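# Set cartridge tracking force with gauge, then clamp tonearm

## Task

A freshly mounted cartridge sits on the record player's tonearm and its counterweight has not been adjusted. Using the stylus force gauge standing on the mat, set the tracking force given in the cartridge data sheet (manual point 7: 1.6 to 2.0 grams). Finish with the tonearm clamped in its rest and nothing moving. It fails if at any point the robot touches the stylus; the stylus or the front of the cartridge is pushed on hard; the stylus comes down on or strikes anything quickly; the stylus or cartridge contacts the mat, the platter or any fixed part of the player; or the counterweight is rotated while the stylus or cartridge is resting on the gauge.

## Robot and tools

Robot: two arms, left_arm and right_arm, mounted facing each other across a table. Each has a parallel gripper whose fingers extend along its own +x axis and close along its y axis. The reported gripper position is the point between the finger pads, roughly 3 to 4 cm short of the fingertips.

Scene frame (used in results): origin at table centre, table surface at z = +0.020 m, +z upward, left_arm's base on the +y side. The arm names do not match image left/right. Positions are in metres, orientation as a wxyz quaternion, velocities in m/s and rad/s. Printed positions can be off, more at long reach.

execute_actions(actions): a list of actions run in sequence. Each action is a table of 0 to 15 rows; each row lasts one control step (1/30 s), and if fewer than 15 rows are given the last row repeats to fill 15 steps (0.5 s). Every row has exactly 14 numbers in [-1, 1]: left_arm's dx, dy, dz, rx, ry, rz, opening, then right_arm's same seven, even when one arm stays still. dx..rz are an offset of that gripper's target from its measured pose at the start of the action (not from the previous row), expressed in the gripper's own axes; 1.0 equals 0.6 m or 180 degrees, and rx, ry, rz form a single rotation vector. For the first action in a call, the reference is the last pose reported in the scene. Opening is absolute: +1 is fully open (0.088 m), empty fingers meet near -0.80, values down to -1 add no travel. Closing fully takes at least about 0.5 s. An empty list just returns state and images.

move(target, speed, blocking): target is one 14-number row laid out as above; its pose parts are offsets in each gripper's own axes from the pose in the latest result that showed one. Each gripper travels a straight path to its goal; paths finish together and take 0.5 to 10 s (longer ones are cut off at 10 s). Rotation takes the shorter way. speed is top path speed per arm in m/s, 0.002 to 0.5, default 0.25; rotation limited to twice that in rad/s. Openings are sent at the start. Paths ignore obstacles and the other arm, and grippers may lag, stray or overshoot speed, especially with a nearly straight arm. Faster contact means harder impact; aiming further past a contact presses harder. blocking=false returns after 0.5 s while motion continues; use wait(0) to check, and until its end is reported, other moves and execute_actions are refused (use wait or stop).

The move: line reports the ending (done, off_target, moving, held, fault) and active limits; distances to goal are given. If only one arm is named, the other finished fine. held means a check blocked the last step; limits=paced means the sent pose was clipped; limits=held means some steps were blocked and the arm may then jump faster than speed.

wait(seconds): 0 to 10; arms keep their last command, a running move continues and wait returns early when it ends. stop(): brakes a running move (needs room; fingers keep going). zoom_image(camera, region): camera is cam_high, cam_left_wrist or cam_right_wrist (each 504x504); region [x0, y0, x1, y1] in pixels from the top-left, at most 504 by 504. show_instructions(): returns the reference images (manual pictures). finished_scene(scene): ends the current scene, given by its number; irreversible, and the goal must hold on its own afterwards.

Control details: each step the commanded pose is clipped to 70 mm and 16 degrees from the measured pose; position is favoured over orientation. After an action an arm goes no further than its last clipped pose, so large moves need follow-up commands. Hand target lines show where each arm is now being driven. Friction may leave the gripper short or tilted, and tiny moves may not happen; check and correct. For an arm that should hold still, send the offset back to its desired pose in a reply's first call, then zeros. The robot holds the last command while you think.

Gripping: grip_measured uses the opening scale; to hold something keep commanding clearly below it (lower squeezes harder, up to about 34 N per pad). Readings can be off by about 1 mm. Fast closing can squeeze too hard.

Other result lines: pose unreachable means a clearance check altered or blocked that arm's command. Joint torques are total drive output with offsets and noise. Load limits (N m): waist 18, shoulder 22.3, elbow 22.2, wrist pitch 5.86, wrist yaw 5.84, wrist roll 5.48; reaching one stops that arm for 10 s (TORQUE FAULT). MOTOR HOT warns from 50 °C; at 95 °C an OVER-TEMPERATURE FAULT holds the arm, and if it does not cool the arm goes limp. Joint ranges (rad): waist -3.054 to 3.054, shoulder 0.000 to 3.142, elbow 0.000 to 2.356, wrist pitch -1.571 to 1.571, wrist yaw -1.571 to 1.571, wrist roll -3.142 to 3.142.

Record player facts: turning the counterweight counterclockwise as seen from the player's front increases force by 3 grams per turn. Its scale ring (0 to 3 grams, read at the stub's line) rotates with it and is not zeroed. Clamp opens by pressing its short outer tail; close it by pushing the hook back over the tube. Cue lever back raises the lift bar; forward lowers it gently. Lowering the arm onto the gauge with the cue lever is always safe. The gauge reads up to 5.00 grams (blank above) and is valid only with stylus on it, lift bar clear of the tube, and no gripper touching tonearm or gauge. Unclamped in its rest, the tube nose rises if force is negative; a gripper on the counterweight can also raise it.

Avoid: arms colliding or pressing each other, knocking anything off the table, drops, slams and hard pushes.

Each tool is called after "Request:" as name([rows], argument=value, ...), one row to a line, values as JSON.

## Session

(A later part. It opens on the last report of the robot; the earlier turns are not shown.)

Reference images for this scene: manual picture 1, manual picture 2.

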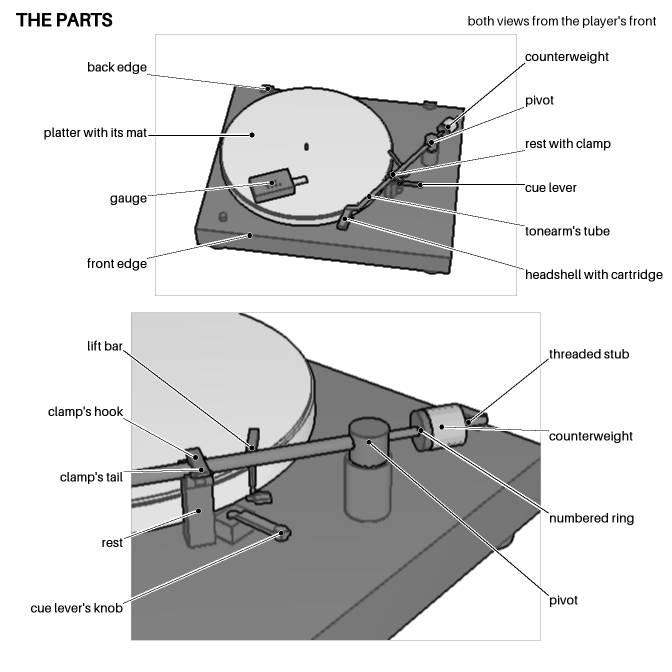

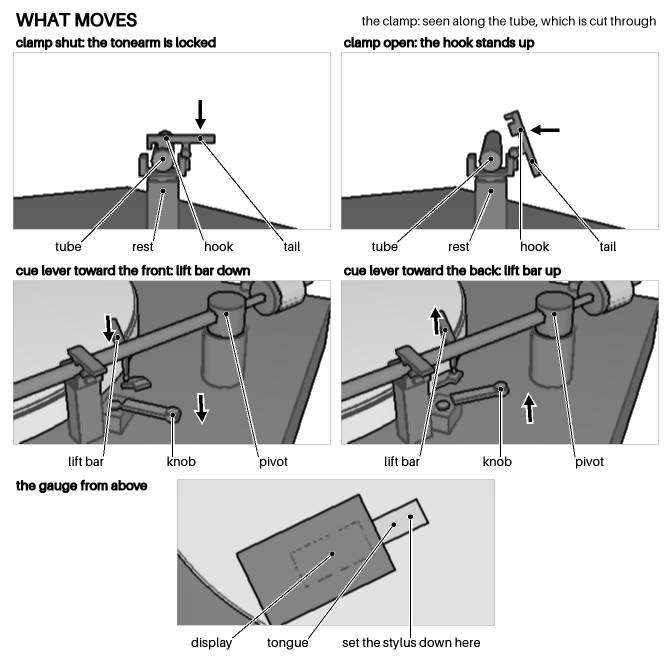

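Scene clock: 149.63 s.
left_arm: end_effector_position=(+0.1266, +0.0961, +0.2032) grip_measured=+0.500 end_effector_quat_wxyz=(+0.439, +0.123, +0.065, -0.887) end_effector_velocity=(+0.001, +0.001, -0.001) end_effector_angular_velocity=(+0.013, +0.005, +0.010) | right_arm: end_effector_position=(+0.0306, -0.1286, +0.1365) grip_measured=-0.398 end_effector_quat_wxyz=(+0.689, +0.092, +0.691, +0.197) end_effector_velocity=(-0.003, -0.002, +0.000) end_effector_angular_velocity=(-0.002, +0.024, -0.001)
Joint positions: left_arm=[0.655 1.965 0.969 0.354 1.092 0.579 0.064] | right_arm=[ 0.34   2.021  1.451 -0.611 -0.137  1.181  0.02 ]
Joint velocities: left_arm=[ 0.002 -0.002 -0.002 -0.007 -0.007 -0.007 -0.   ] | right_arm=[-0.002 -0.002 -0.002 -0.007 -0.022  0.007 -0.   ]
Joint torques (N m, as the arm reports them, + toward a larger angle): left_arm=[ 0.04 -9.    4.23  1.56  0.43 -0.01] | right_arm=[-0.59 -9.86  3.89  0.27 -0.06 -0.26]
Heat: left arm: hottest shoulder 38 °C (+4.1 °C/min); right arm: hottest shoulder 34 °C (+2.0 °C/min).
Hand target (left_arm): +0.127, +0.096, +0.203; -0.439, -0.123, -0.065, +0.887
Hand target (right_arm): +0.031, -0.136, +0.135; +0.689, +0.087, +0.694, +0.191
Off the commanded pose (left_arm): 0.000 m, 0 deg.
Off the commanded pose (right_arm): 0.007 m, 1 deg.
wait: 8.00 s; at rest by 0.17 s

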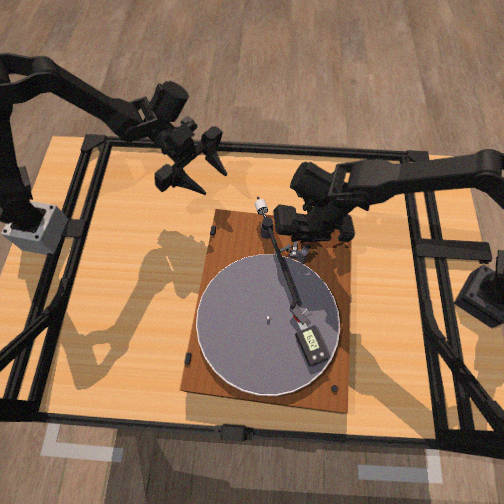

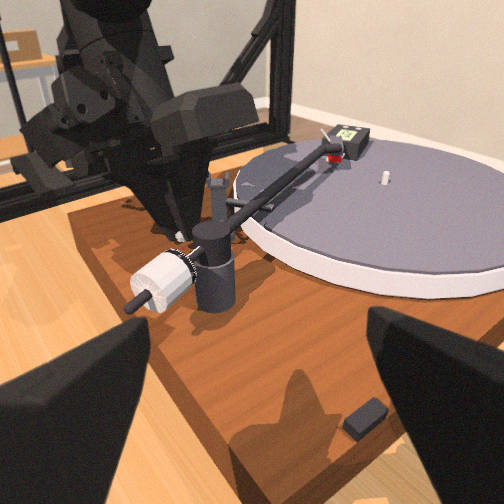

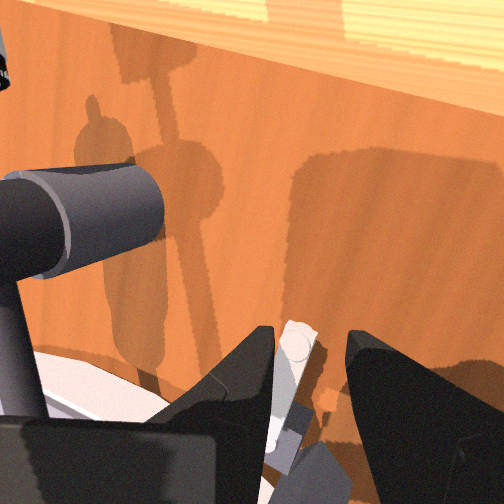

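Request:
move(target=[0,0,0,0,0,0,0.5, 0.024,0.052,-0.004,0,-0.004,-0.01,-0.5], speed=0.035)

Request:
move(target=[0,0,0,0,0,0,0.5, -0.14,0,0,0,0,0,-0.36], speed=0.14)

Request:
move(target=[0,0,0,0,0,0,0.5, 0.041,0.069,-0.199,-0.0755,-0.0959,-0.0956,-0.1], speed=0.22)

Request:
move(target=[0,0,0,0,0,0,0.5, 0.062,0,0,0,0,0,-0.1], speed=0.06)

Scene clock: 151.67 s.
left_arm: end_effector_position=(+0.1266, +0.0961, +0.2032) grip_measured=+0.500 end_effector_quat_wxyz=(+0.439, +0.123, +0.065, -0.887) end_effector_velocity=(-0.000, +0.002, -0.002) end_effector_angular_velocity=(+0.004, +0.004, -0.005) | right_arm: end_effector_position=(+0.0251, -0.0994, +0.1398) grip_measured=-0.499 end_effector_quat_wxyz=(+0.697, +0.082, +0.688, +0.186) end_effector_velocity=(-0.000, -0.003, -0.000) end_effector_angular_velocity=(-0.022, +0.029, -0.006)
Joint positions: left_arm=[0.655 1.965 0.969 0.354 1.092 0.579 0.064] | right_arm=[ 0.379  2.131  1.641 -0.71  -0.098  1.214  0.015]
Joint velocities: left_arm=[ 0.002  0.002 -0.002 -0.007  0.007  0.007 -0.   ] | right_arm=[-0.007  0.007  0.017 -0.037 -0.022  0.007 -0.   ]
Joint torques (N m, as the arm reports them, + toward a larger angle): left_arm=[ 0.01 -9.05  4.22  1.57  0.42  0.  ] | right_arm=[ 0.54 -7.3   7.69  1.27  0.01  0.18]
Heat: left arm: hottest shoulder 38 °C (+4.1 °C/min); right arm: hottest shoulder 33 °C (+1.0 °C/min).
Hand target (left_arm): +0.127, +0.096, +0.203; -0.439, -0.123, -0.065, +0.887
Hand target (right_arm): +0.023, -0.095, +0.136; +0.696, +0.082, +0.688, +0.186
Off the commanded pose (left_arm): 0.000 m, 0 deg.
Off the commanded pose (right_arm): 0.006 m, 0 deg.
move: done

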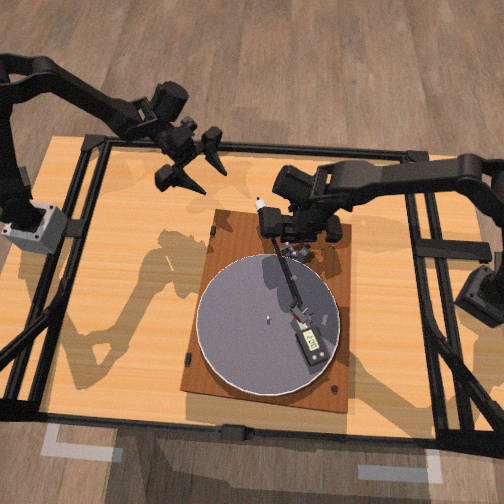

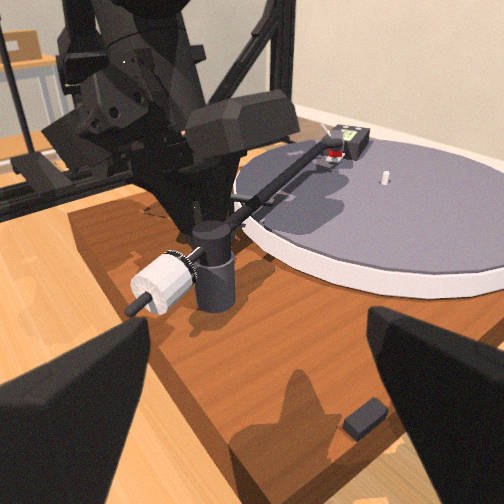

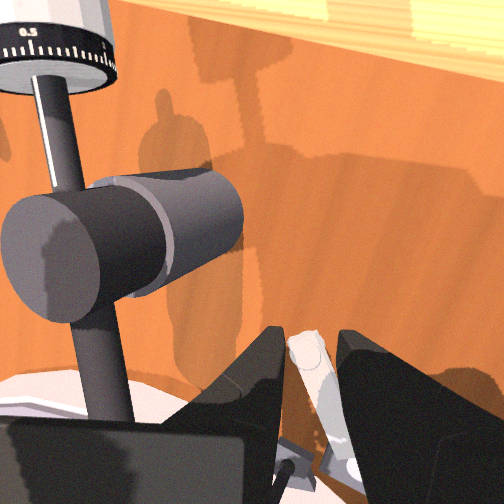

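Scene clock: 152.70 s.
left_arm: end_effector_position=(+0.1266, +0.0961, +0.2032) grip_measured=+0.500 end_effector_quat_wxyz=(+0.439, +0.123, +0.065, -0.887) end_effector_velocity=(-0.003, +0.002, +0.000) end_effector_angular_velocity=(+0.008, +0.007, -0.010) | right_arm: end_effector_position=(+0.0252, -0.1316, +0.2112) grip_measured=-0.360 end_effector_quat_wxyz=(+0.697, +0.079, +0.690, +0.180) end_effector_velocity=(+0.004, -0.003, -0.003) end_effector_angular_velocity=(-0.014, -0.001, -0.017)
Joint positions: left_arm=[0.655 1.965 0.969 0.354 1.092 0.579 0.064] | right_arm=[ 0.362  1.977  1.702 -0.941 -0.102  1.201  0.021]
Joint velocities: left_arm=[-0.002 -0.007 -0.002 -0.022  0.007  0.007 -0.   ] | right_arm=[-0.007  0.002 -0.002 -0.007  0.007  0.007 -0.   ]
Joint torques (N m, as the arm reports them, + toward a larger angle): left_arm=[ 0.03 -9.01  4.23  1.56  0.42 -0.01] | right_arm=[-0.28 -9.26  7.19  0.68 -0.1  -0.28]
Heat: left arm: hottest shoulder 38 °C (+4.1 °C/min); right arm: hottest shoulder 34 °C (+2.0 °C/min).
Hand target (left_arm): +0.127, +0.096, +0.203; -0.439, -0.123, -0.065, +0.887
Hand target (right_arm): +0.026, -0.131, +0.217; +0.697, +0.082, +0.688, +0.186
Off the commanded pose (left_arm): 0.000 m, 0 deg.
Off the commanded pose (right_arm): 0.007 m, 1 deg.
move: done

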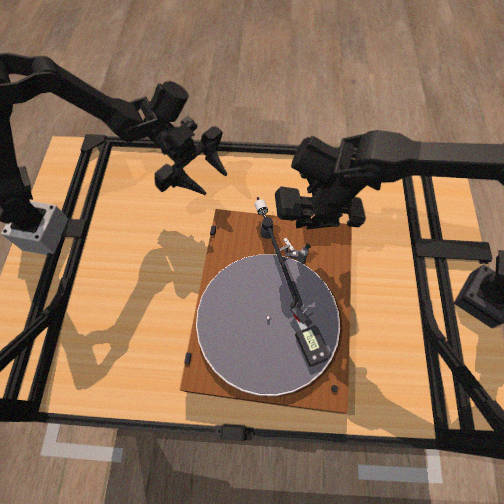

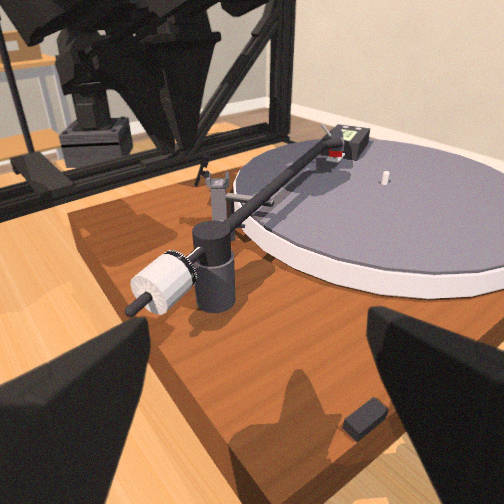

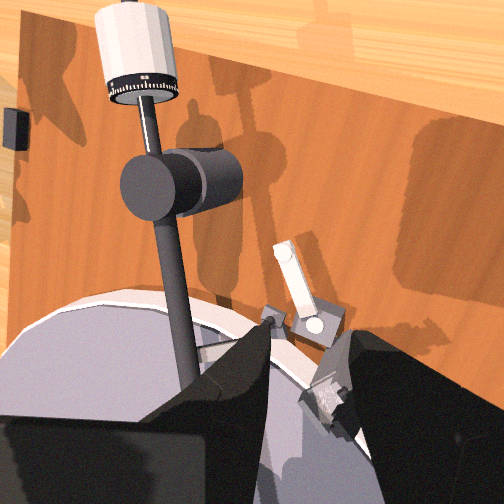

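Scene clock: 154.40 s.
left_arm: end_effector_position=(+0.1266, +0.0961, +0.2032) grip_measured=+0.500 end_effector_quat_wxyz=(+0.439, +0.123, +0.065, -0.887) end_effector_velocity=(-0.005, +0.002, -0.002) end_effector_angular_velocity=(+0.021, +0.020, -0.011) | right_arm: end_effector_position=(-0.0993, -0.1021, +0.2049) grip_measured=-0.100 end_effector_quat_wxyz=(+0.815, -0.078, +0.556, +0.146) end_effector_velocity=(+0.003, -0.002, -0.001) end_effector_angular_velocity=(-0.026, +0.001, +0.014)
Joint positions: left_arm=[0.655 1.965 0.969 0.354 1.092 0.579 0.064] | right_arm=[ 0.785  2.325  2.237 -1.389  0.369  1.408  0.034]
Joint velocities: left_arm=[-0.007 -0.002 -0.002 -0.022  0.007 -0.007 -0.   ] | right_arm=[-0.007  0.007  0.012 -0.022 -0.007 -0.022 -0.   ]
Joint torques (N m, as the arm reports them, + toward a larger angle): left_arm=[ 0.04 -9.02  4.23  1.57  0.42 -0.01] | right_arm=[-0.17 -8.12  6.74  0.19  0.38  0.2 ]
Heat: left arm: hottest shoulder 38 °C (+3.0 °C/min); right arm: hottest shoulder 33 °C (+1.0 °C/min).
Hand target (left_arm): +0.127, +0.096, +0.203; -0.439, -0.123, -0.065, +0.887
Hand target (right_arm): -0.098, -0.101, +0.199; +0.816, -0.081, +0.555, +0.140
Off the commanded pose (left_arm): 0.000 m, 0 deg.
Off the commanded pose (right_arm): 0.006 m, 1 deg.
move: done

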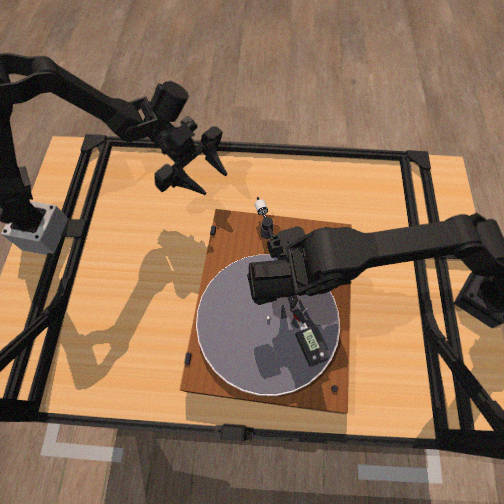

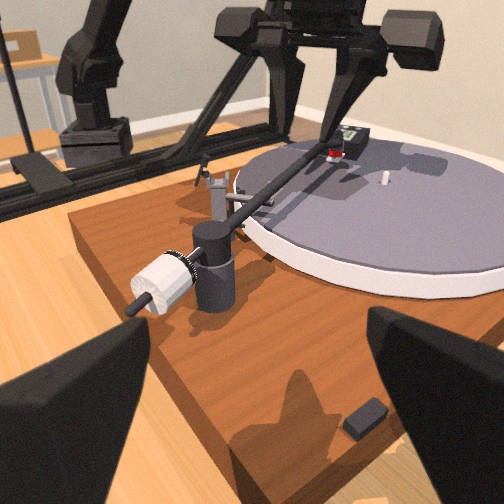

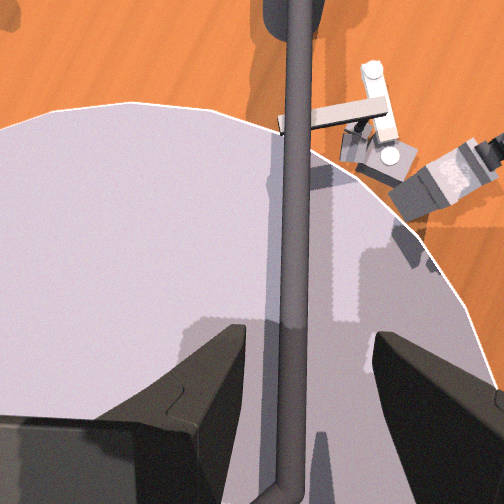

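Scene clock: 155.37 s.
left_arm: end_effector_position=(+0.1266, +0.0961, +0.2032) grip_measured=+0.500 end_effector_quat_wxyz=(+0.439, +0.123, +0.065, -0.887) end_effector_velocity=(-0.001, +0.001, -0.003) end_effector_angular_velocity=(+0.017, +0.008, +0.005) | right_arm: end_effector_position=(-0.0878, -0.0946, +0.1737) grip_measured=-0.100 end_effector_quat_wxyz=(+0.815, -0.073, +0.555, +0.148) end_effector_velocity=(-0.001, -0.003, -0.002) end_effector_angular_velocity=(-0.023, +0.016, +0.020)
Joint positions: left_arm=[0.655 1.965 0.969 0.354 1.092 0.579 0.064] | right_arm=[ 0.758  2.325  2.111 -1.243  0.369  1.383  0.034]
Joint velocities: left_arm=[-0.002 -0.002 -0.007 -0.007 -0.007 -0.007  0.   ] | right_arm=[-0.002 -0.002 -0.007 -0.007 -0.022 -0.022 -0.   ]
Joint torques (N m, as the arm reports them, + toward a larger angle): left_arm=[-0.01 -9.02  4.23  1.56  0.42 -0.01] | right_arm=[ -0.23 -10.21   4.3    0.68   0.19  -0.3 ]
Heat: left arm: hottest shoulder 38 °C (+3.0 °C/min); right arm: hottest shoulder 34 °C (+2.0 °C/min).
Hand target (left_arm): +0.127, +0.096, +0.203; -0.439, -0.123, -0.065, +0.887
Hand target (right_arm): -0.087, -0.097, +0.170; +0.815, -0.079, +0.556, +0.146
Off the commanded pose (left_arm): 0.000 m, 0 deg.
Off the commanded pose (right_arm): 0.004 m, 1 deg.
move: done

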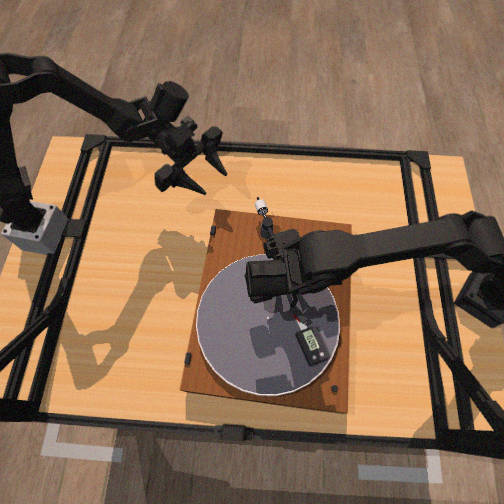

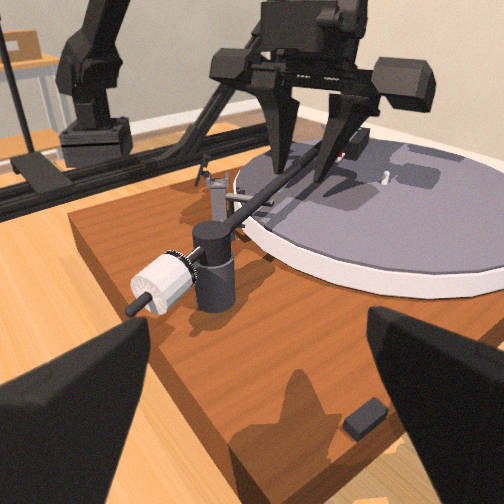

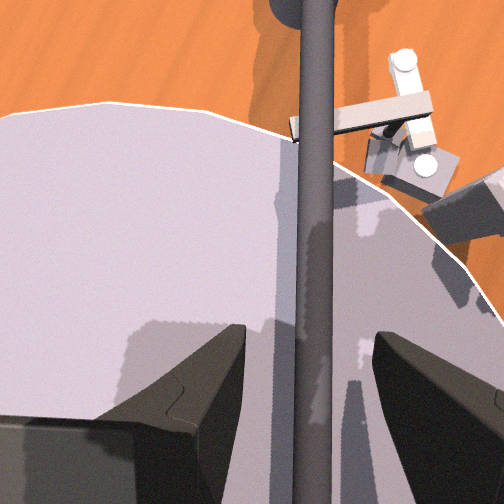

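Request:
execute_actions([
  [[0,0,0,0,0,0,0.5,0,0,0,0,0,0,-0.18],[0,0,0,0,0,0,0.5,0,0,0,0,0,0,-0.26],[0,0,0,0,0,0,0.5,0,0,0,0,0,0,-0.33],[0,0,0,0,0,0,0.5,0,0,0,0,0,0,-0.4],[0,0,0,0,0,0,0.5,0,0,0,0,0,0,-0.45],[0,0,0,0,0,0,0.5,0,0,0,0,0,0,-0.5],[0,0,0,0,0,0,0.5,0,0,0,0,0,0,-0.53],[0,0,0,0,0,0,0.5,0,0,0,0,0,0,-0.555],[0,0,0,0,0,0,0.5,0,0,0,0,0,0,-0.575],[0,0,0,0,0,0,0.5,0,0,0,0,0,0,-0.59],[0,0,0,0,0,0,0.5,0,0,0,0,0,0,-0.605],[0,0,0,0,0,0,0.5,0,0,0,0,0,0,-0.62],[0,0,0,0,0,0,0.5,0,0,0,0,0,0,-0.63],[0,0,0,0,0,0,0.5,0,0,0,0,0,0,-0.64],[0,0,0,0,0,0,0.5,0,0,0,0,0,0,-0.65]],
])

Request:
move(target=[0,0,0,0,0,0,0.5, -0.027,0,0.011,0,0,0,-0.65], speed=0.03)

Request:
move(target=[0,0,0,0,0,0,0.5, 0.001,-0.07,0.007,-0.086,0,0.03,-0.65], speed=0.1)

Scene clock: 157.53 s.
left_arm: end_effector_position=(+0.1266, +0.0961, +0.2032) grip_measured=+0.500 end_effector_quat_wxyz=(+0.439, +0.123, +0.065, -0.887) end_effector_velocity=(-0.001, +0.000, -0.001) end_effector_angular_velocity=(+0.004, +0.001, +0.005) | right_arm: end_effector_position=(-0.0878, -0.0946, +0.1734) grip_measured=-0.611 end_effector_quat_wxyz=(+0.815, -0.073, +0.555, +0.148) end_effector_velocity=(-0.002, -0.002, -0.001) end_effector_angular_velocity=(-0.013, +0.019, +0.007)
Joint positions: left_arm=[0.655 1.965 0.969 0.354 1.092 0.579 0.064] | right_arm=[ 0.758  2.325  2.11  -1.243  0.369  1.383  0.009]
Joint velocities: left_arm=[-0.002 -0.002 -0.007  0.007 -0.007 -0.007  0.   ] | right_arm=[-0.002 -0.002 -0.002 -0.007 -0.022 -0.007 -0.02 ]
Joint torques (N m, as the arm reports them, + toward a larger angle): left_arm=[ 0.01 -9.02  4.24  1.56  0.41  0.  ] | right_arm=[ -0.02 -10.08   5.91   0.34   0.29  -0.01]
Heat: left arm: hottest shoulder 37 °C (+2.0 °C/min); right arm: hottest shoulder 34 °C (+2.0 °C/min).
Hand target (left_arm): +0.127, +0.096, +0.203; -0.439, -0.123, -0.065, +0.887
Hand target (right_arm): -0.088, -0.095, +0.174; +0.815, -0.073, +0.555, +0.148
Off the commanded pose (left_arm): 0.000 m, 0 deg.
Off the commanded pose (right_arm): 0.000 m, 0 deg.

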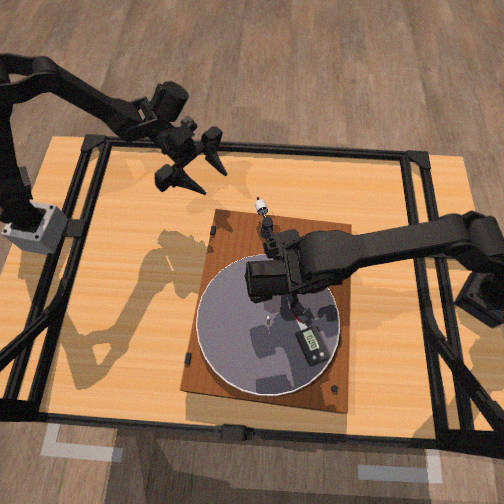

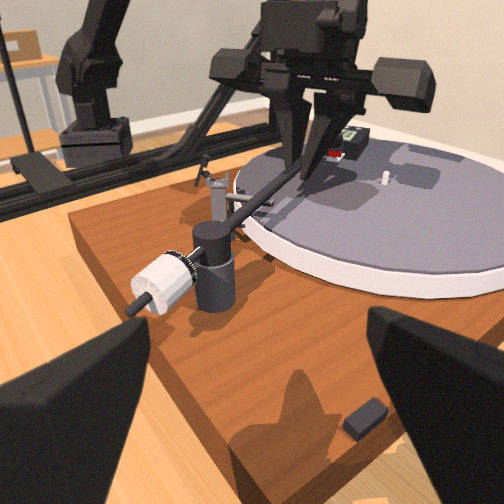

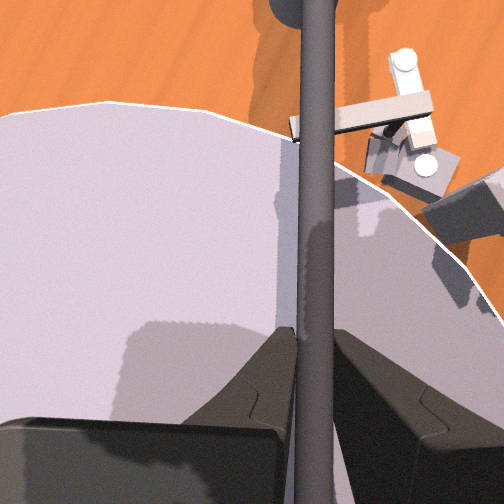

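Scene clock: 158.43 s.
left_arm: end_effector_position=(+0.1266, +0.0961, +0.2032) grip_measured=+0.500 end_effector_quat_wxyz=(+0.439, +0.123, +0.065, -0.887) end_effector_velocity=(-0.000, +0.002, -0.003) end_effector_angular_velocity=(+0.030, +0.005, +0.017) | right_arm: end_effector_position=(-0.0858, -0.0969, +0.1865) grip_measured=-0.614 end_effector_quat_wxyz=(+0.814, -0.078, +0.557, +0.145) end_effector_velocity=(+0.002, +0.001, +0.004) end_effector_angular_velocity=(-0.001, +0.005, +0.014)
Joint positions: left_arm=[0.655 1.965 0.969 0.354 1.092 0.579 0.064] | right_arm=[ 0.753  2.325  2.164 -1.304  0.363  1.377  0.009]
Joint velocities: left_arm=[-0.002 -0.007 -0.007 -0.022 -0.022 -0.007 -0.   ] | right_arm=[-0.007 -0.002  0.012 -0.007 -0.007 -0.022  0.   ]
Joint torques (N m, as the arm reports them, + toward a larger angle): left_arm=[ 0.01 -9.01  4.26  1.56  0.4   0.  ] | right_arm=[  0.4  -10.01   7.44  -0.15   0.48   0.19]
Heat: left arm: hottest shoulder 37 °C (+2.0 °C/min); right arm: hottest shoulder 34 °C (+2.0 °C/min).
Hand target (left_arm): +0.127, +0.096, +0.203; -0.439, -0.123, -0.065, +0.887
Hand target (right_arm): -0.087, -0.095, +0.191; +0.815, -0.073, +0.555, +0.148
Off the commanded pose (left_arm): 0.000 m, 0 deg.
Off the commanded pose (right_arm): 0.005 m, 1 deg.
move: done

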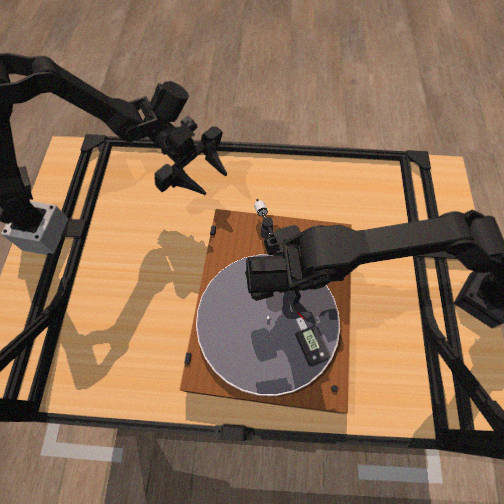

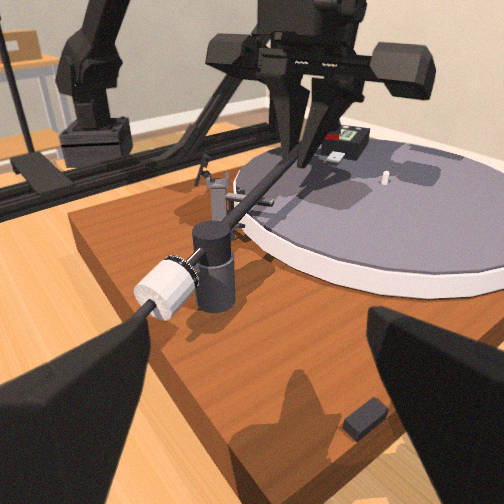

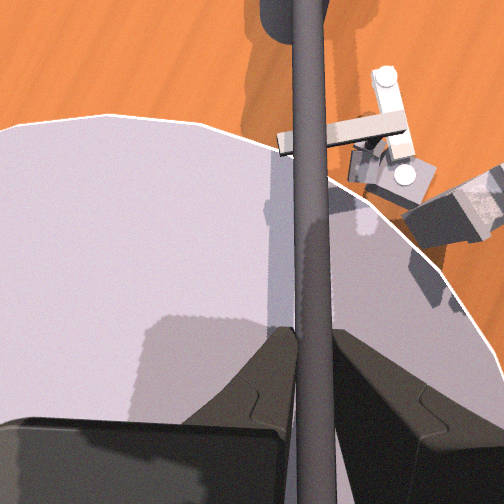

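Scene clock: 160.17 s.
left_arm: end_effector_position=(+0.1266, +0.0961, +0.2032) grip_measured=+0.500 end_effector_quat_wxyz=(+0.439, +0.123, +0.065, -0.887) end_effector_velocity=(-0.000, -0.001, +0.000) end_effector_angular_velocity=(+0.017, +0.014, +0.009) | right_arm: end_effector_position=(-0.0677, -0.1303, +0.1829) grip_measured=-0.617 end_effector_quat_wxyz=(+0.790, -0.159, +0.534, +0.257) end_effector_velocity=(+0.001, -0.005, -0.003) end_effector_angular_velocity=(-0.019, -0.002, +0.033)
Joint positions: left_arm=[0.655 1.965 0.969 0.354 1.092 0.579 0.064] | right_arm=[ 0.712  2.063  1.721 -1.013  0.326  1.033  0.009]
Joint velocities: left_arm=[-0.002 -0.002  0.002 -0.007 -0.007 -0.022 -0.   ] | right_arm=[-0.002 -0.012 -0.027  0.007 -0.007 -0.037  0.   ]
Joint torques (N m, as the arm reports them, + toward a larger angle): left_arm=[-0.01 -9.    4.25  1.55  0.42 -0.01] | right_arm=[  0.16 -10.65   3.96   0.2    0.13   0.08]
Heat: left arm: hottest shoulder 37 °C (+1.0 °C/min); right arm: hottest shoulder 34 °C (+2.0 °C/min).
Hand target (left_arm): +0.127, +0.096, +0.203; -0.439, -0.123, -0.065, +0.887
Hand target (right_arm): -0.068, -0.136, +0.185; +0.788, -0.160, +0.536, +0.257
Off the commanded pose (left_arm): 0.000 m, 0 deg.
Off the commanded pose (right_arm): 0.006 m, 0 deg.
move: done

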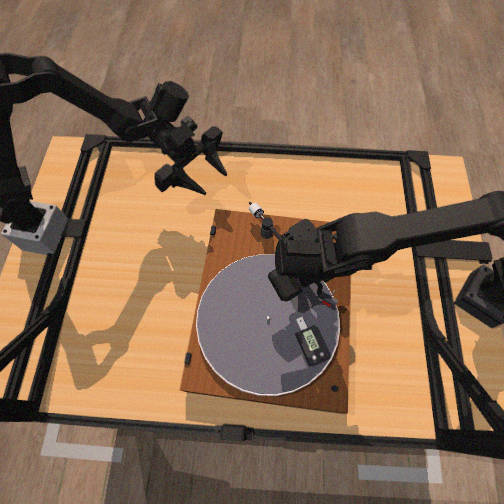

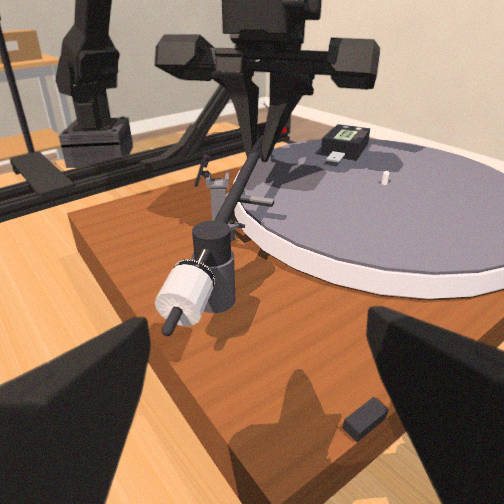

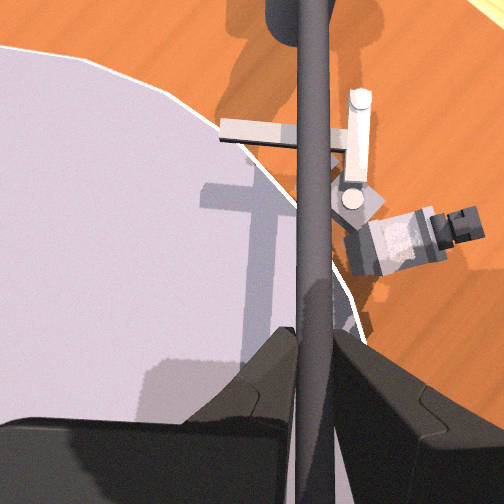

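Request:
move(target=[0.097,0.017,-0.0205,0.1,0.0825,0.055,0.15, 0.005,-0.07,0.007,-0.083,0,0.031,-0.65], speed=0.15)

Scene clock: 162.97 s.
left_arm: end_effector_position=(+0.1020, +0.0519, +0.1766) grip_measured=+0.150 end_effector_quat_wxyz=(+0.478, +0.306, -0.027, -0.823) end_effector_velocity=(+0.005, -0.002, +0.002) end_effector_angular_velocity=(-0.005, -0.011, +0.024) | right_arm: end_effector_position=(-0.0416, -0.1576, +0.1807) grip_measured=-0.617 end_effector_quat_wxyz=(+0.749, -0.232, +0.502, +0.364) end_effector_velocity=(+0.004, -0.004, +0.000) end_effector_angular_velocity=(-0.009, -0.009, -0.003)
Joint positions: left_arm=[0.464 1.985 1.021 0.324 0.644 0.813 0.046] | right_arm=[ 0.625  1.88   1.445 -0.813  0.239  0.663  0.009]
Joint velocities: left_arm=[ 0.002 -0.002  0.002  0.007 -0.022 -0.007 -0.   ] | right_arm=[-0.007 -0.007 -0.007 -0.007  0.007 -0.007 -0.   ]
Joint torques (N m, as the arm reports them, + toward a larger angle): left_arm=[-0.22 -8.1   5.86  1.77  0.09  0.14] | right_arm=[-0.63 -8.67  4.3   0.74  0.2  -0.1 ]
Heat: left arm: hottest shoulder 37 °C (+0.0 °C/min); right arm: hottest shoulder 34 °C (+2.0 °C/min).
Hand target (left_arm): +0.103, +0.049, +0.175; -0.478, -0.309, +0.030, +0.822
Hand target (right_arm): -0.040, -0.162, +0.180; +0.749, -0.234, +0.504, +0.362
Off the commanded pose (left_arm): 0.004 m, 0 deg.
Off the commanded pose (right_arm): 0.005 m, 0 deg.
move: done

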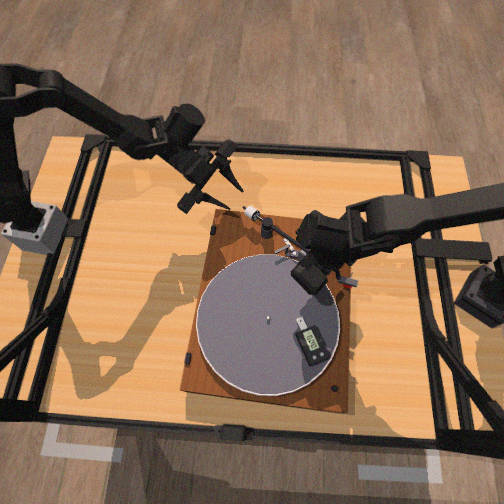

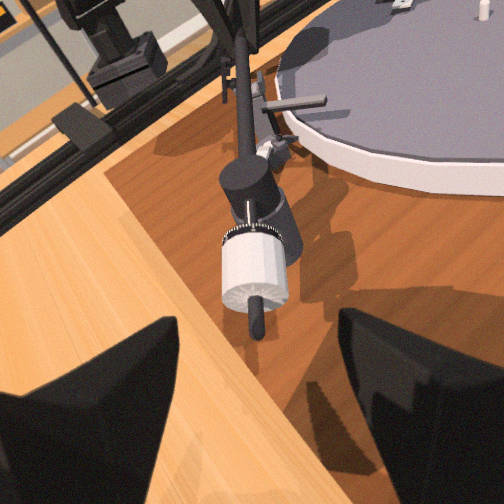

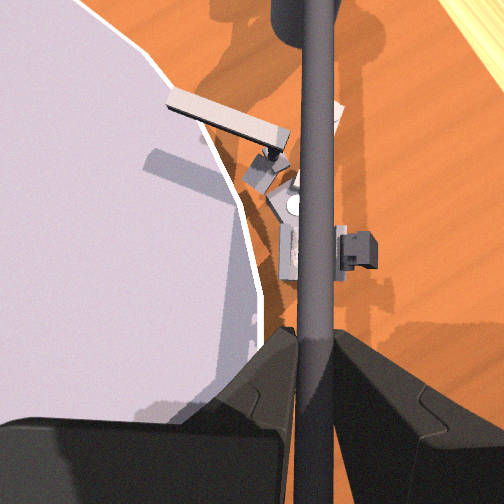

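Request:
move(target=[0.094,0.004,0.003,0,0,0,0.15, 0.032,-0.012,-0.021,0,0,0,-0.65], speed=0.06)

Request:
zoom_image(camera="cam_left_wrist", region=[200,200,320,320])

Scene clock: 165.07 s.
left_arm: end_effector_position=(+0.0822, +0.0083, +0.1540) grip_measured=+0.150 end_effector_quat_wxyz=(+0.476, +0.306, -0.028, -0.824) end_effector_velocity=(+0.000, -0.003, +0.004) end_effector_angular_velocity=(-0.003, -0.000, +0.007) | right_arm: end_effector_position=(-0.0423, -0.1590, +0.1656) grip_measured=-0.617 end_effector_quat_wxyz=(+0.751, -0.224, +0.498, +0.371) end_effector_velocity=(+0.002, -0.006, -0.001) end_effector_angular_velocity=(-0.027, -0.001, +0.015)
Joint positions: left_arm=[0.383 2.151 1.168 0.374 0.581 0.76  0.046] | right_arm=[ 0.627  1.871  1.364 -0.716  0.239  0.661  0.009]
Joint velocities: left_arm=[-0.002 -0.002  0.012 -0.007 -0.007 -0.007 -0.   ] | right_arm=[-0.007 -0.007 -0.007 -0.022 -0.007 -0.022 -0.   ]
Joint torques (N m, as the arm reports them, + toward a larger angle): left_arm=[-0.14 -9.19  5.86  1.99  0.07 -0.17] | right_arm=[-0.8  -7.5   3.89  0.83  0.12 -0.19]
Heat: left arm: hottest shoulder 37 °C (+0.0 °C/min); right arm: hottest shoulder 34 °C (+2.0 °C/min).
Hand target (left_arm): +0.083, +0.005, +0.152; -0.478, -0.306, +0.027, +0.823
Hand target (right_arm): -0.039, -0.165, +0.158; +0.749, -0.232, +0.502, +0.364
Off the commanded pose (left_arm): 0.004 m, 0 deg.
Off the commanded pose (right_arm): 0.010 m, 1 deg.
move: off_target (right_arm)

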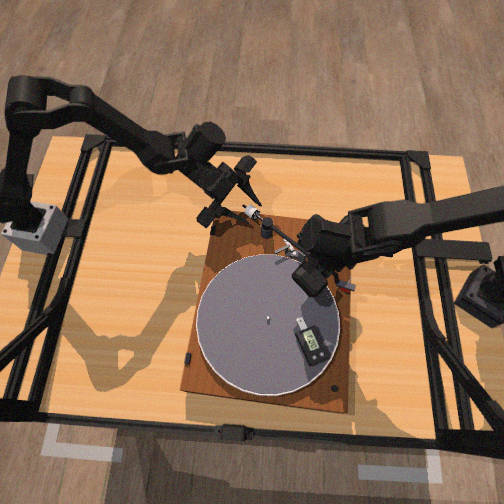

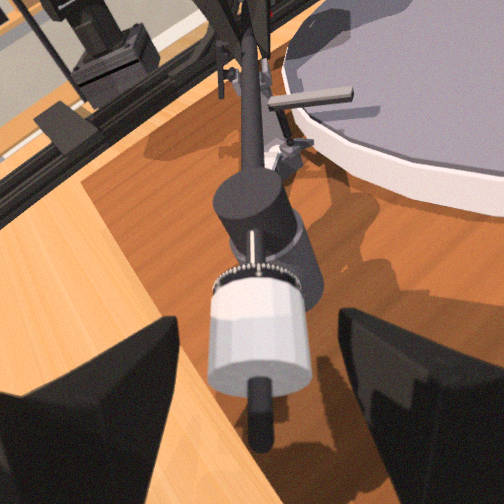

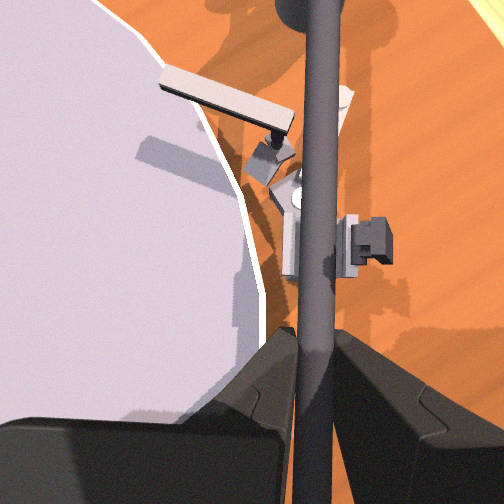

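Region (200, 200, 320, 320) of cam_left_wrist's 504x504 image, scaled by 4.200, with more detail than that image has.

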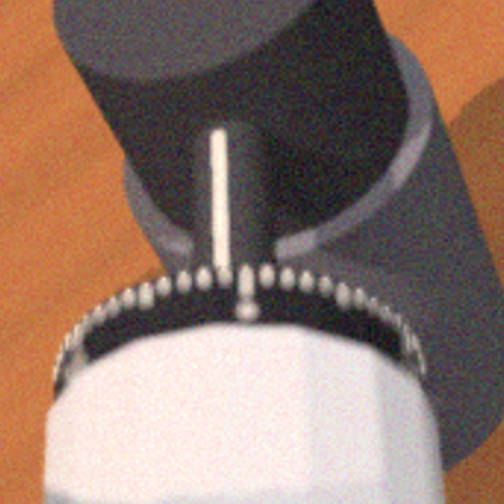

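Request:
execute_actions([
  [[0,0,0,0,0,0,0.08,0,0,0,0,0,0,-0.66],[0,0,0,0,0,0,0,0,0,0,0,0,0,-0.66],[0,0,0,0,0,0,-0.06,0,0,0,0,0,0,-0.66],[0,0,0,0,0,0,-0.11,0,0,0,0,0,0,-0.66],[0,0,0,0,0,0,-0.15,0,0,0,0,0,0,-0.66],[0,0,0,0,0,0,-0.18,0,0,0,0,0,0,-0.66],[0,0,0,0,0,0,-0.21,0,0,0,0,0,0,-0.66],[0,0,0,0,0,0,-0.235,0,0,0,0,0,0,-0.66],[0,0,0,0,0,0,-0.255,0,0,0,0,0,0,-0.66],[0,0,0,0,0,0,-0.27,0,0,0,0,0,0,-0.66],[0,0,0,0,0,0,-0.285,0,0,0,0,0,0,-0.66],[0,0,0,0,0,0,-0.3,0,0,0,0,0,0,-0.66]],
])

Request:
move(target=[0.001,0.011,-0.0045,-0.2007,0,-0.119,-0.3, 0,0,0,0,0,0,-0.66], speed=0.35)

Request:
execute_actions([
  [[0,0,0,0,0,0,-0.28,0,0,0,0,0,0,-0.66],[0,0,0,0,0,0,-0.26,0,0,0,0,0,0,-0.66],[0,0,0,0,0,0,-0.23,0,0,0,0,0,0,-0.66],[0,0,0,0,0,0,-0.18,0,0,0,0,0,0,-0.65],[0,0,0,0,0,0,-0.1,0,0,0,0,0,0,-0.64],[0,0,0,0,0,0,0,0,0,0,0,0,0,-0.63],[0,0,0,0,0,0,0.1,0,0,0,0,0,0,-0.62],[0,0,0,0,0,0,0.15,0,0,0,0,0,0,-0.612],[0,0,0,0,0,0,0.15,0,0,0,0,0,0,-0.605],[0,0,0,0,0,0,0.15,0,0,0,0,0,0,-0.598],[0,0,0,0,0,0,0.15,0,0,0,0,0,0,-0.59],[0,0,0,0,0,0,0.15,0,0,0,0,0,0,-0.58]],
])

Request:
zoom_image(camera="cam_left_wrist", region=[200,200,320,320])

Scene clock: 167.53 s.
left_arm: end_effector_position=(+0.0826, +0.0079, +0.1543) grip_measured=-0.263 end_effector_quat_wxyz=(+0.477, +0.306, -0.029, -0.824) end_effector_velocity=(-0.003, +0.002, -0.003) end_effector_angular_velocity=(+0.025, +0.007, +0.002) | right_arm: end_effector_position=(-0.0417, -0.1593, +0.1651) grip_measured=-0.618 end_effector_quat_wxyz=(+0.751, -0.224, +0.497, +0.371) end_effector_velocity=(+0.002, -0.002, -0.000) end_effector_angular_velocity=(-0.012, -0.014, +0.015)
Joint positions: left_arm=[0.384 2.151 1.169 0.375 0.58  0.759 0.026] | right_arm=[ 0.625  1.871  1.361 -0.714  0.239  0.659  0.009]
Joint velocities: left_arm=[-0.007 -0.002 -0.002 -0.022 -0.007 -0.007 -0.001] | right_arm=[-0.002 -0.002 -0.002 -0.007  0.007 -0.022 -0.   ]
Joint torques (N m, as the arm reports them, + toward a larger angle): left_arm=[  0.01 -10.87   4.35   1.77   0.29  -0.02] | right_arm=[ 0.12 -7.66  6.27  0.75  0.17  0.06]
Heat: left arm: hottest shoulder 37 °C (-1.0 °C/min); right arm: hottest shoulder 34 °C (+3.0 °C/min).
Hand target (left_arm): +0.082, +0.008, +0.154; -0.476, -0.306, +0.028, +0.824
Hand target (right_arm): -0.042, -0.159, +0.166; +0.751, -0.224, +0.498, +0.371
Off the commanded pose (left_arm): 0.001 m, 0 deg.
Off the commanded pose (right_arm): 0.001 m, 0 deg.

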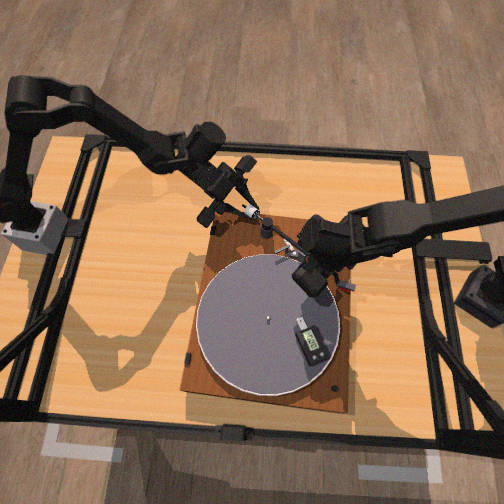

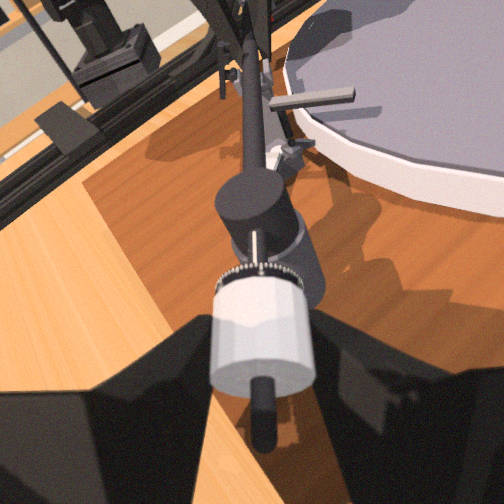

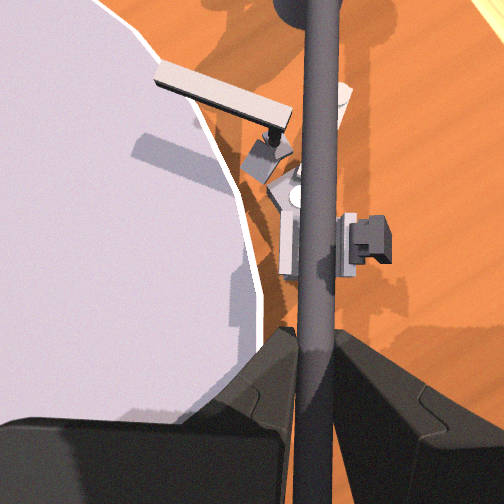

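Scene clock: 169.10 s.
left_arm: end_effector_position=(+0.0883, +0.0050, +0.1555) grip_measured=-0.263 end_effector_quat_wxyz=(+0.391, +0.150, +0.276, -0.865) end_effector_velocity=(+0.001, +0.001, -0.001) end_effector_angular_velocity=(+0.023, -0.001, +0.003) | right_arm: end_effector_position=(-0.0404, -0.1599, +0.1650) grip_measured=-0.617 end_effector_quat_wxyz=(+0.752, -0.226, +0.496, +0.370) end_effector_velocity=(-0.000, -0.000, +0.001) end_effector_angular_velocity=(+0.005, +0.005, +0.007)
Joint positions: left_arm=[ 0.47   2.305  1.531 -0.172  0.944  0.422  0.026] | right_arm=[ 0.624  1.871  1.361 -0.717  0.243  0.656  0.009]
Joint velocities: left_arm=[ 0.002  0.002  0.012 -0.037 -0.007  0.007 -0.   ] | right_arm=[-0.002 -0.007 -0.007  0.007 -0.007 -0.007 -0.   ]
Joint torques (N m, as the arm reports them, + toward a larger angle): left_arm=[  0.12 -11.03   5.78   0.84   0.9   -0.26] | right_arm=[ 0.15 -7.66  6.01  1.13  0.05  0.09]
Heat: left arm: hottest shoulder 37 °C (-1.0 °C/min); right arm: hottest shoulder 34 °C (+3.0 °C/min).
Hand target (left_arm): +0.089, +0.005, +0.154; -0.388, -0.145, -0.284, +0.865
Hand target (right_arm): -0.042, -0.159, +0.165; +0.751, -0.224, +0.497, +0.371
Off the commanded pose (left_arm): 0.002 m, 1 deg.
Off the commanded pose (right_arm): 0.001 m, 0 deg.
move: done

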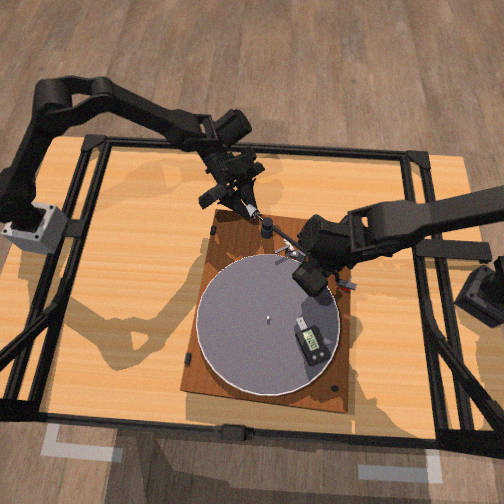

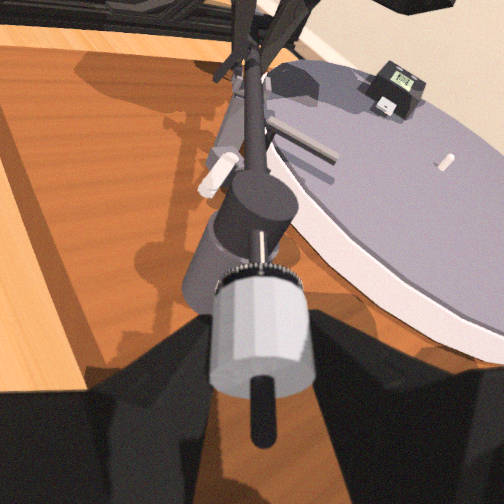

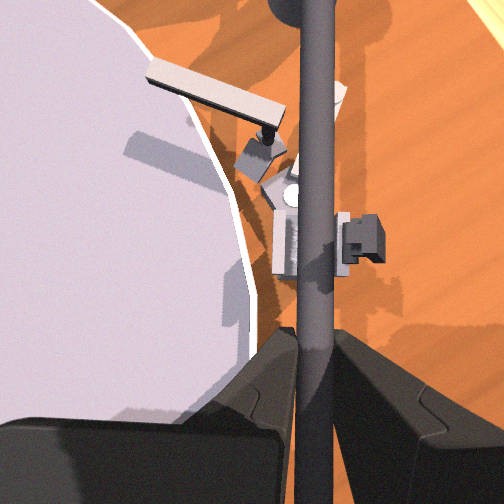

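Scene clock: 169.60 s.
left_arm: end_effector_position=(+0.0884, +0.0049, +0.1556) grip_measured=+0.134 end_effector_quat_wxyz=(+0.391, +0.150, +0.276, -0.865) end_effector_velocity=(-0.003, +0.001, -0.001) end_effector_angular_velocity=(+0.014, +0.001, +0.000) | right_arm: end_effector_position=(-0.0406, -0.1599, +0.1650) grip_measured=-0.588 end_effector_quat_wxyz=(+0.752, -0.226, +0.496, +0.370) end_effector_velocity=(+0.002, +0.004, +0.002) end_effector_angular_velocity=(+0.020, +0.005, +0.002)
Joint positions: left_arm=[ 0.47   2.305  1.531 -0.172  0.944  0.422  0.046] | right_arm=[ 0.624  1.871  1.361 -0.717  0.242  0.656  0.01 ]
Joint velocities: left_arm=[-0.007 -0.002 -0.002 -0.007 -0.007 -0.007  0.008] | right_arm=[-0.007 -0.002 -0.002  0.022 -0.007 -0.007  0.004]
Joint torques (N m, as the arm reports them, + toward a larger angle): left_arm=[ -0.02 -12.21   4.75   1.39   0.51   0.01] | right_arm=[-0.01 -7.66  6.    0.93  0.21 -0.02]
Heat: left arm: hottest shoulder 37 °C (-1.0 °C/min); right arm: hottest shoulder 34 °C (+3.0 °C/min).
Hand target (left_arm): +0.088, +0.005, +0.156; -0.391, -0.150, -0.276, +0.865
Hand target (right_arm): -0.040, -0.160, +0.165; +0.752, -0.226, +0.496, +0.370
Off the commanded pose (left_arm): 0.000 m, 0 deg.
Off the commanded pose (right_arm): 0.000 m, 0 deg.

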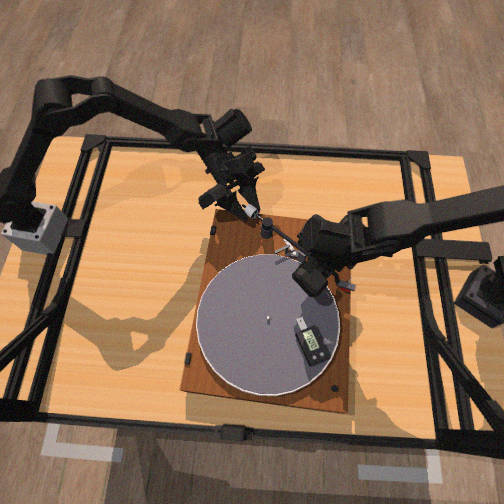

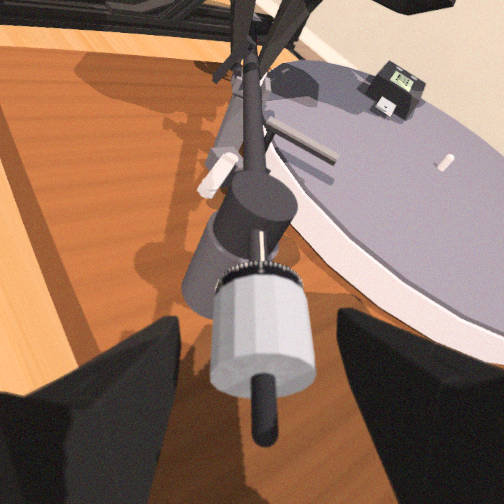

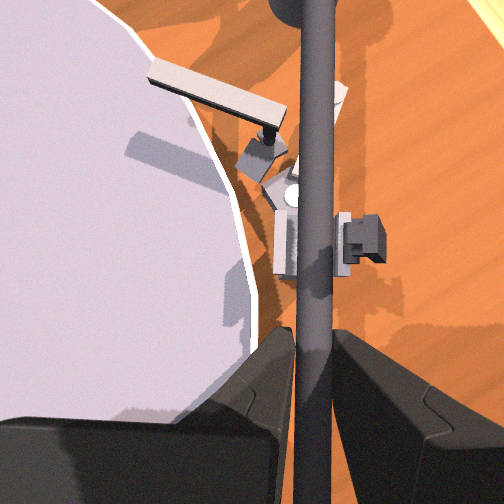

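Region (200, 200, 320, 320) of cam_left_wrist's 504x504 image, scaled by 4.200, with more detail than that image has.

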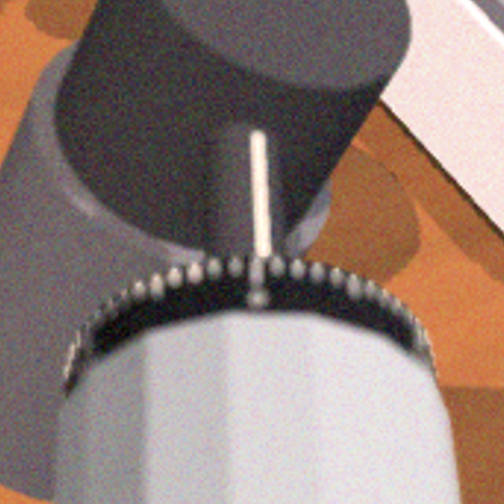

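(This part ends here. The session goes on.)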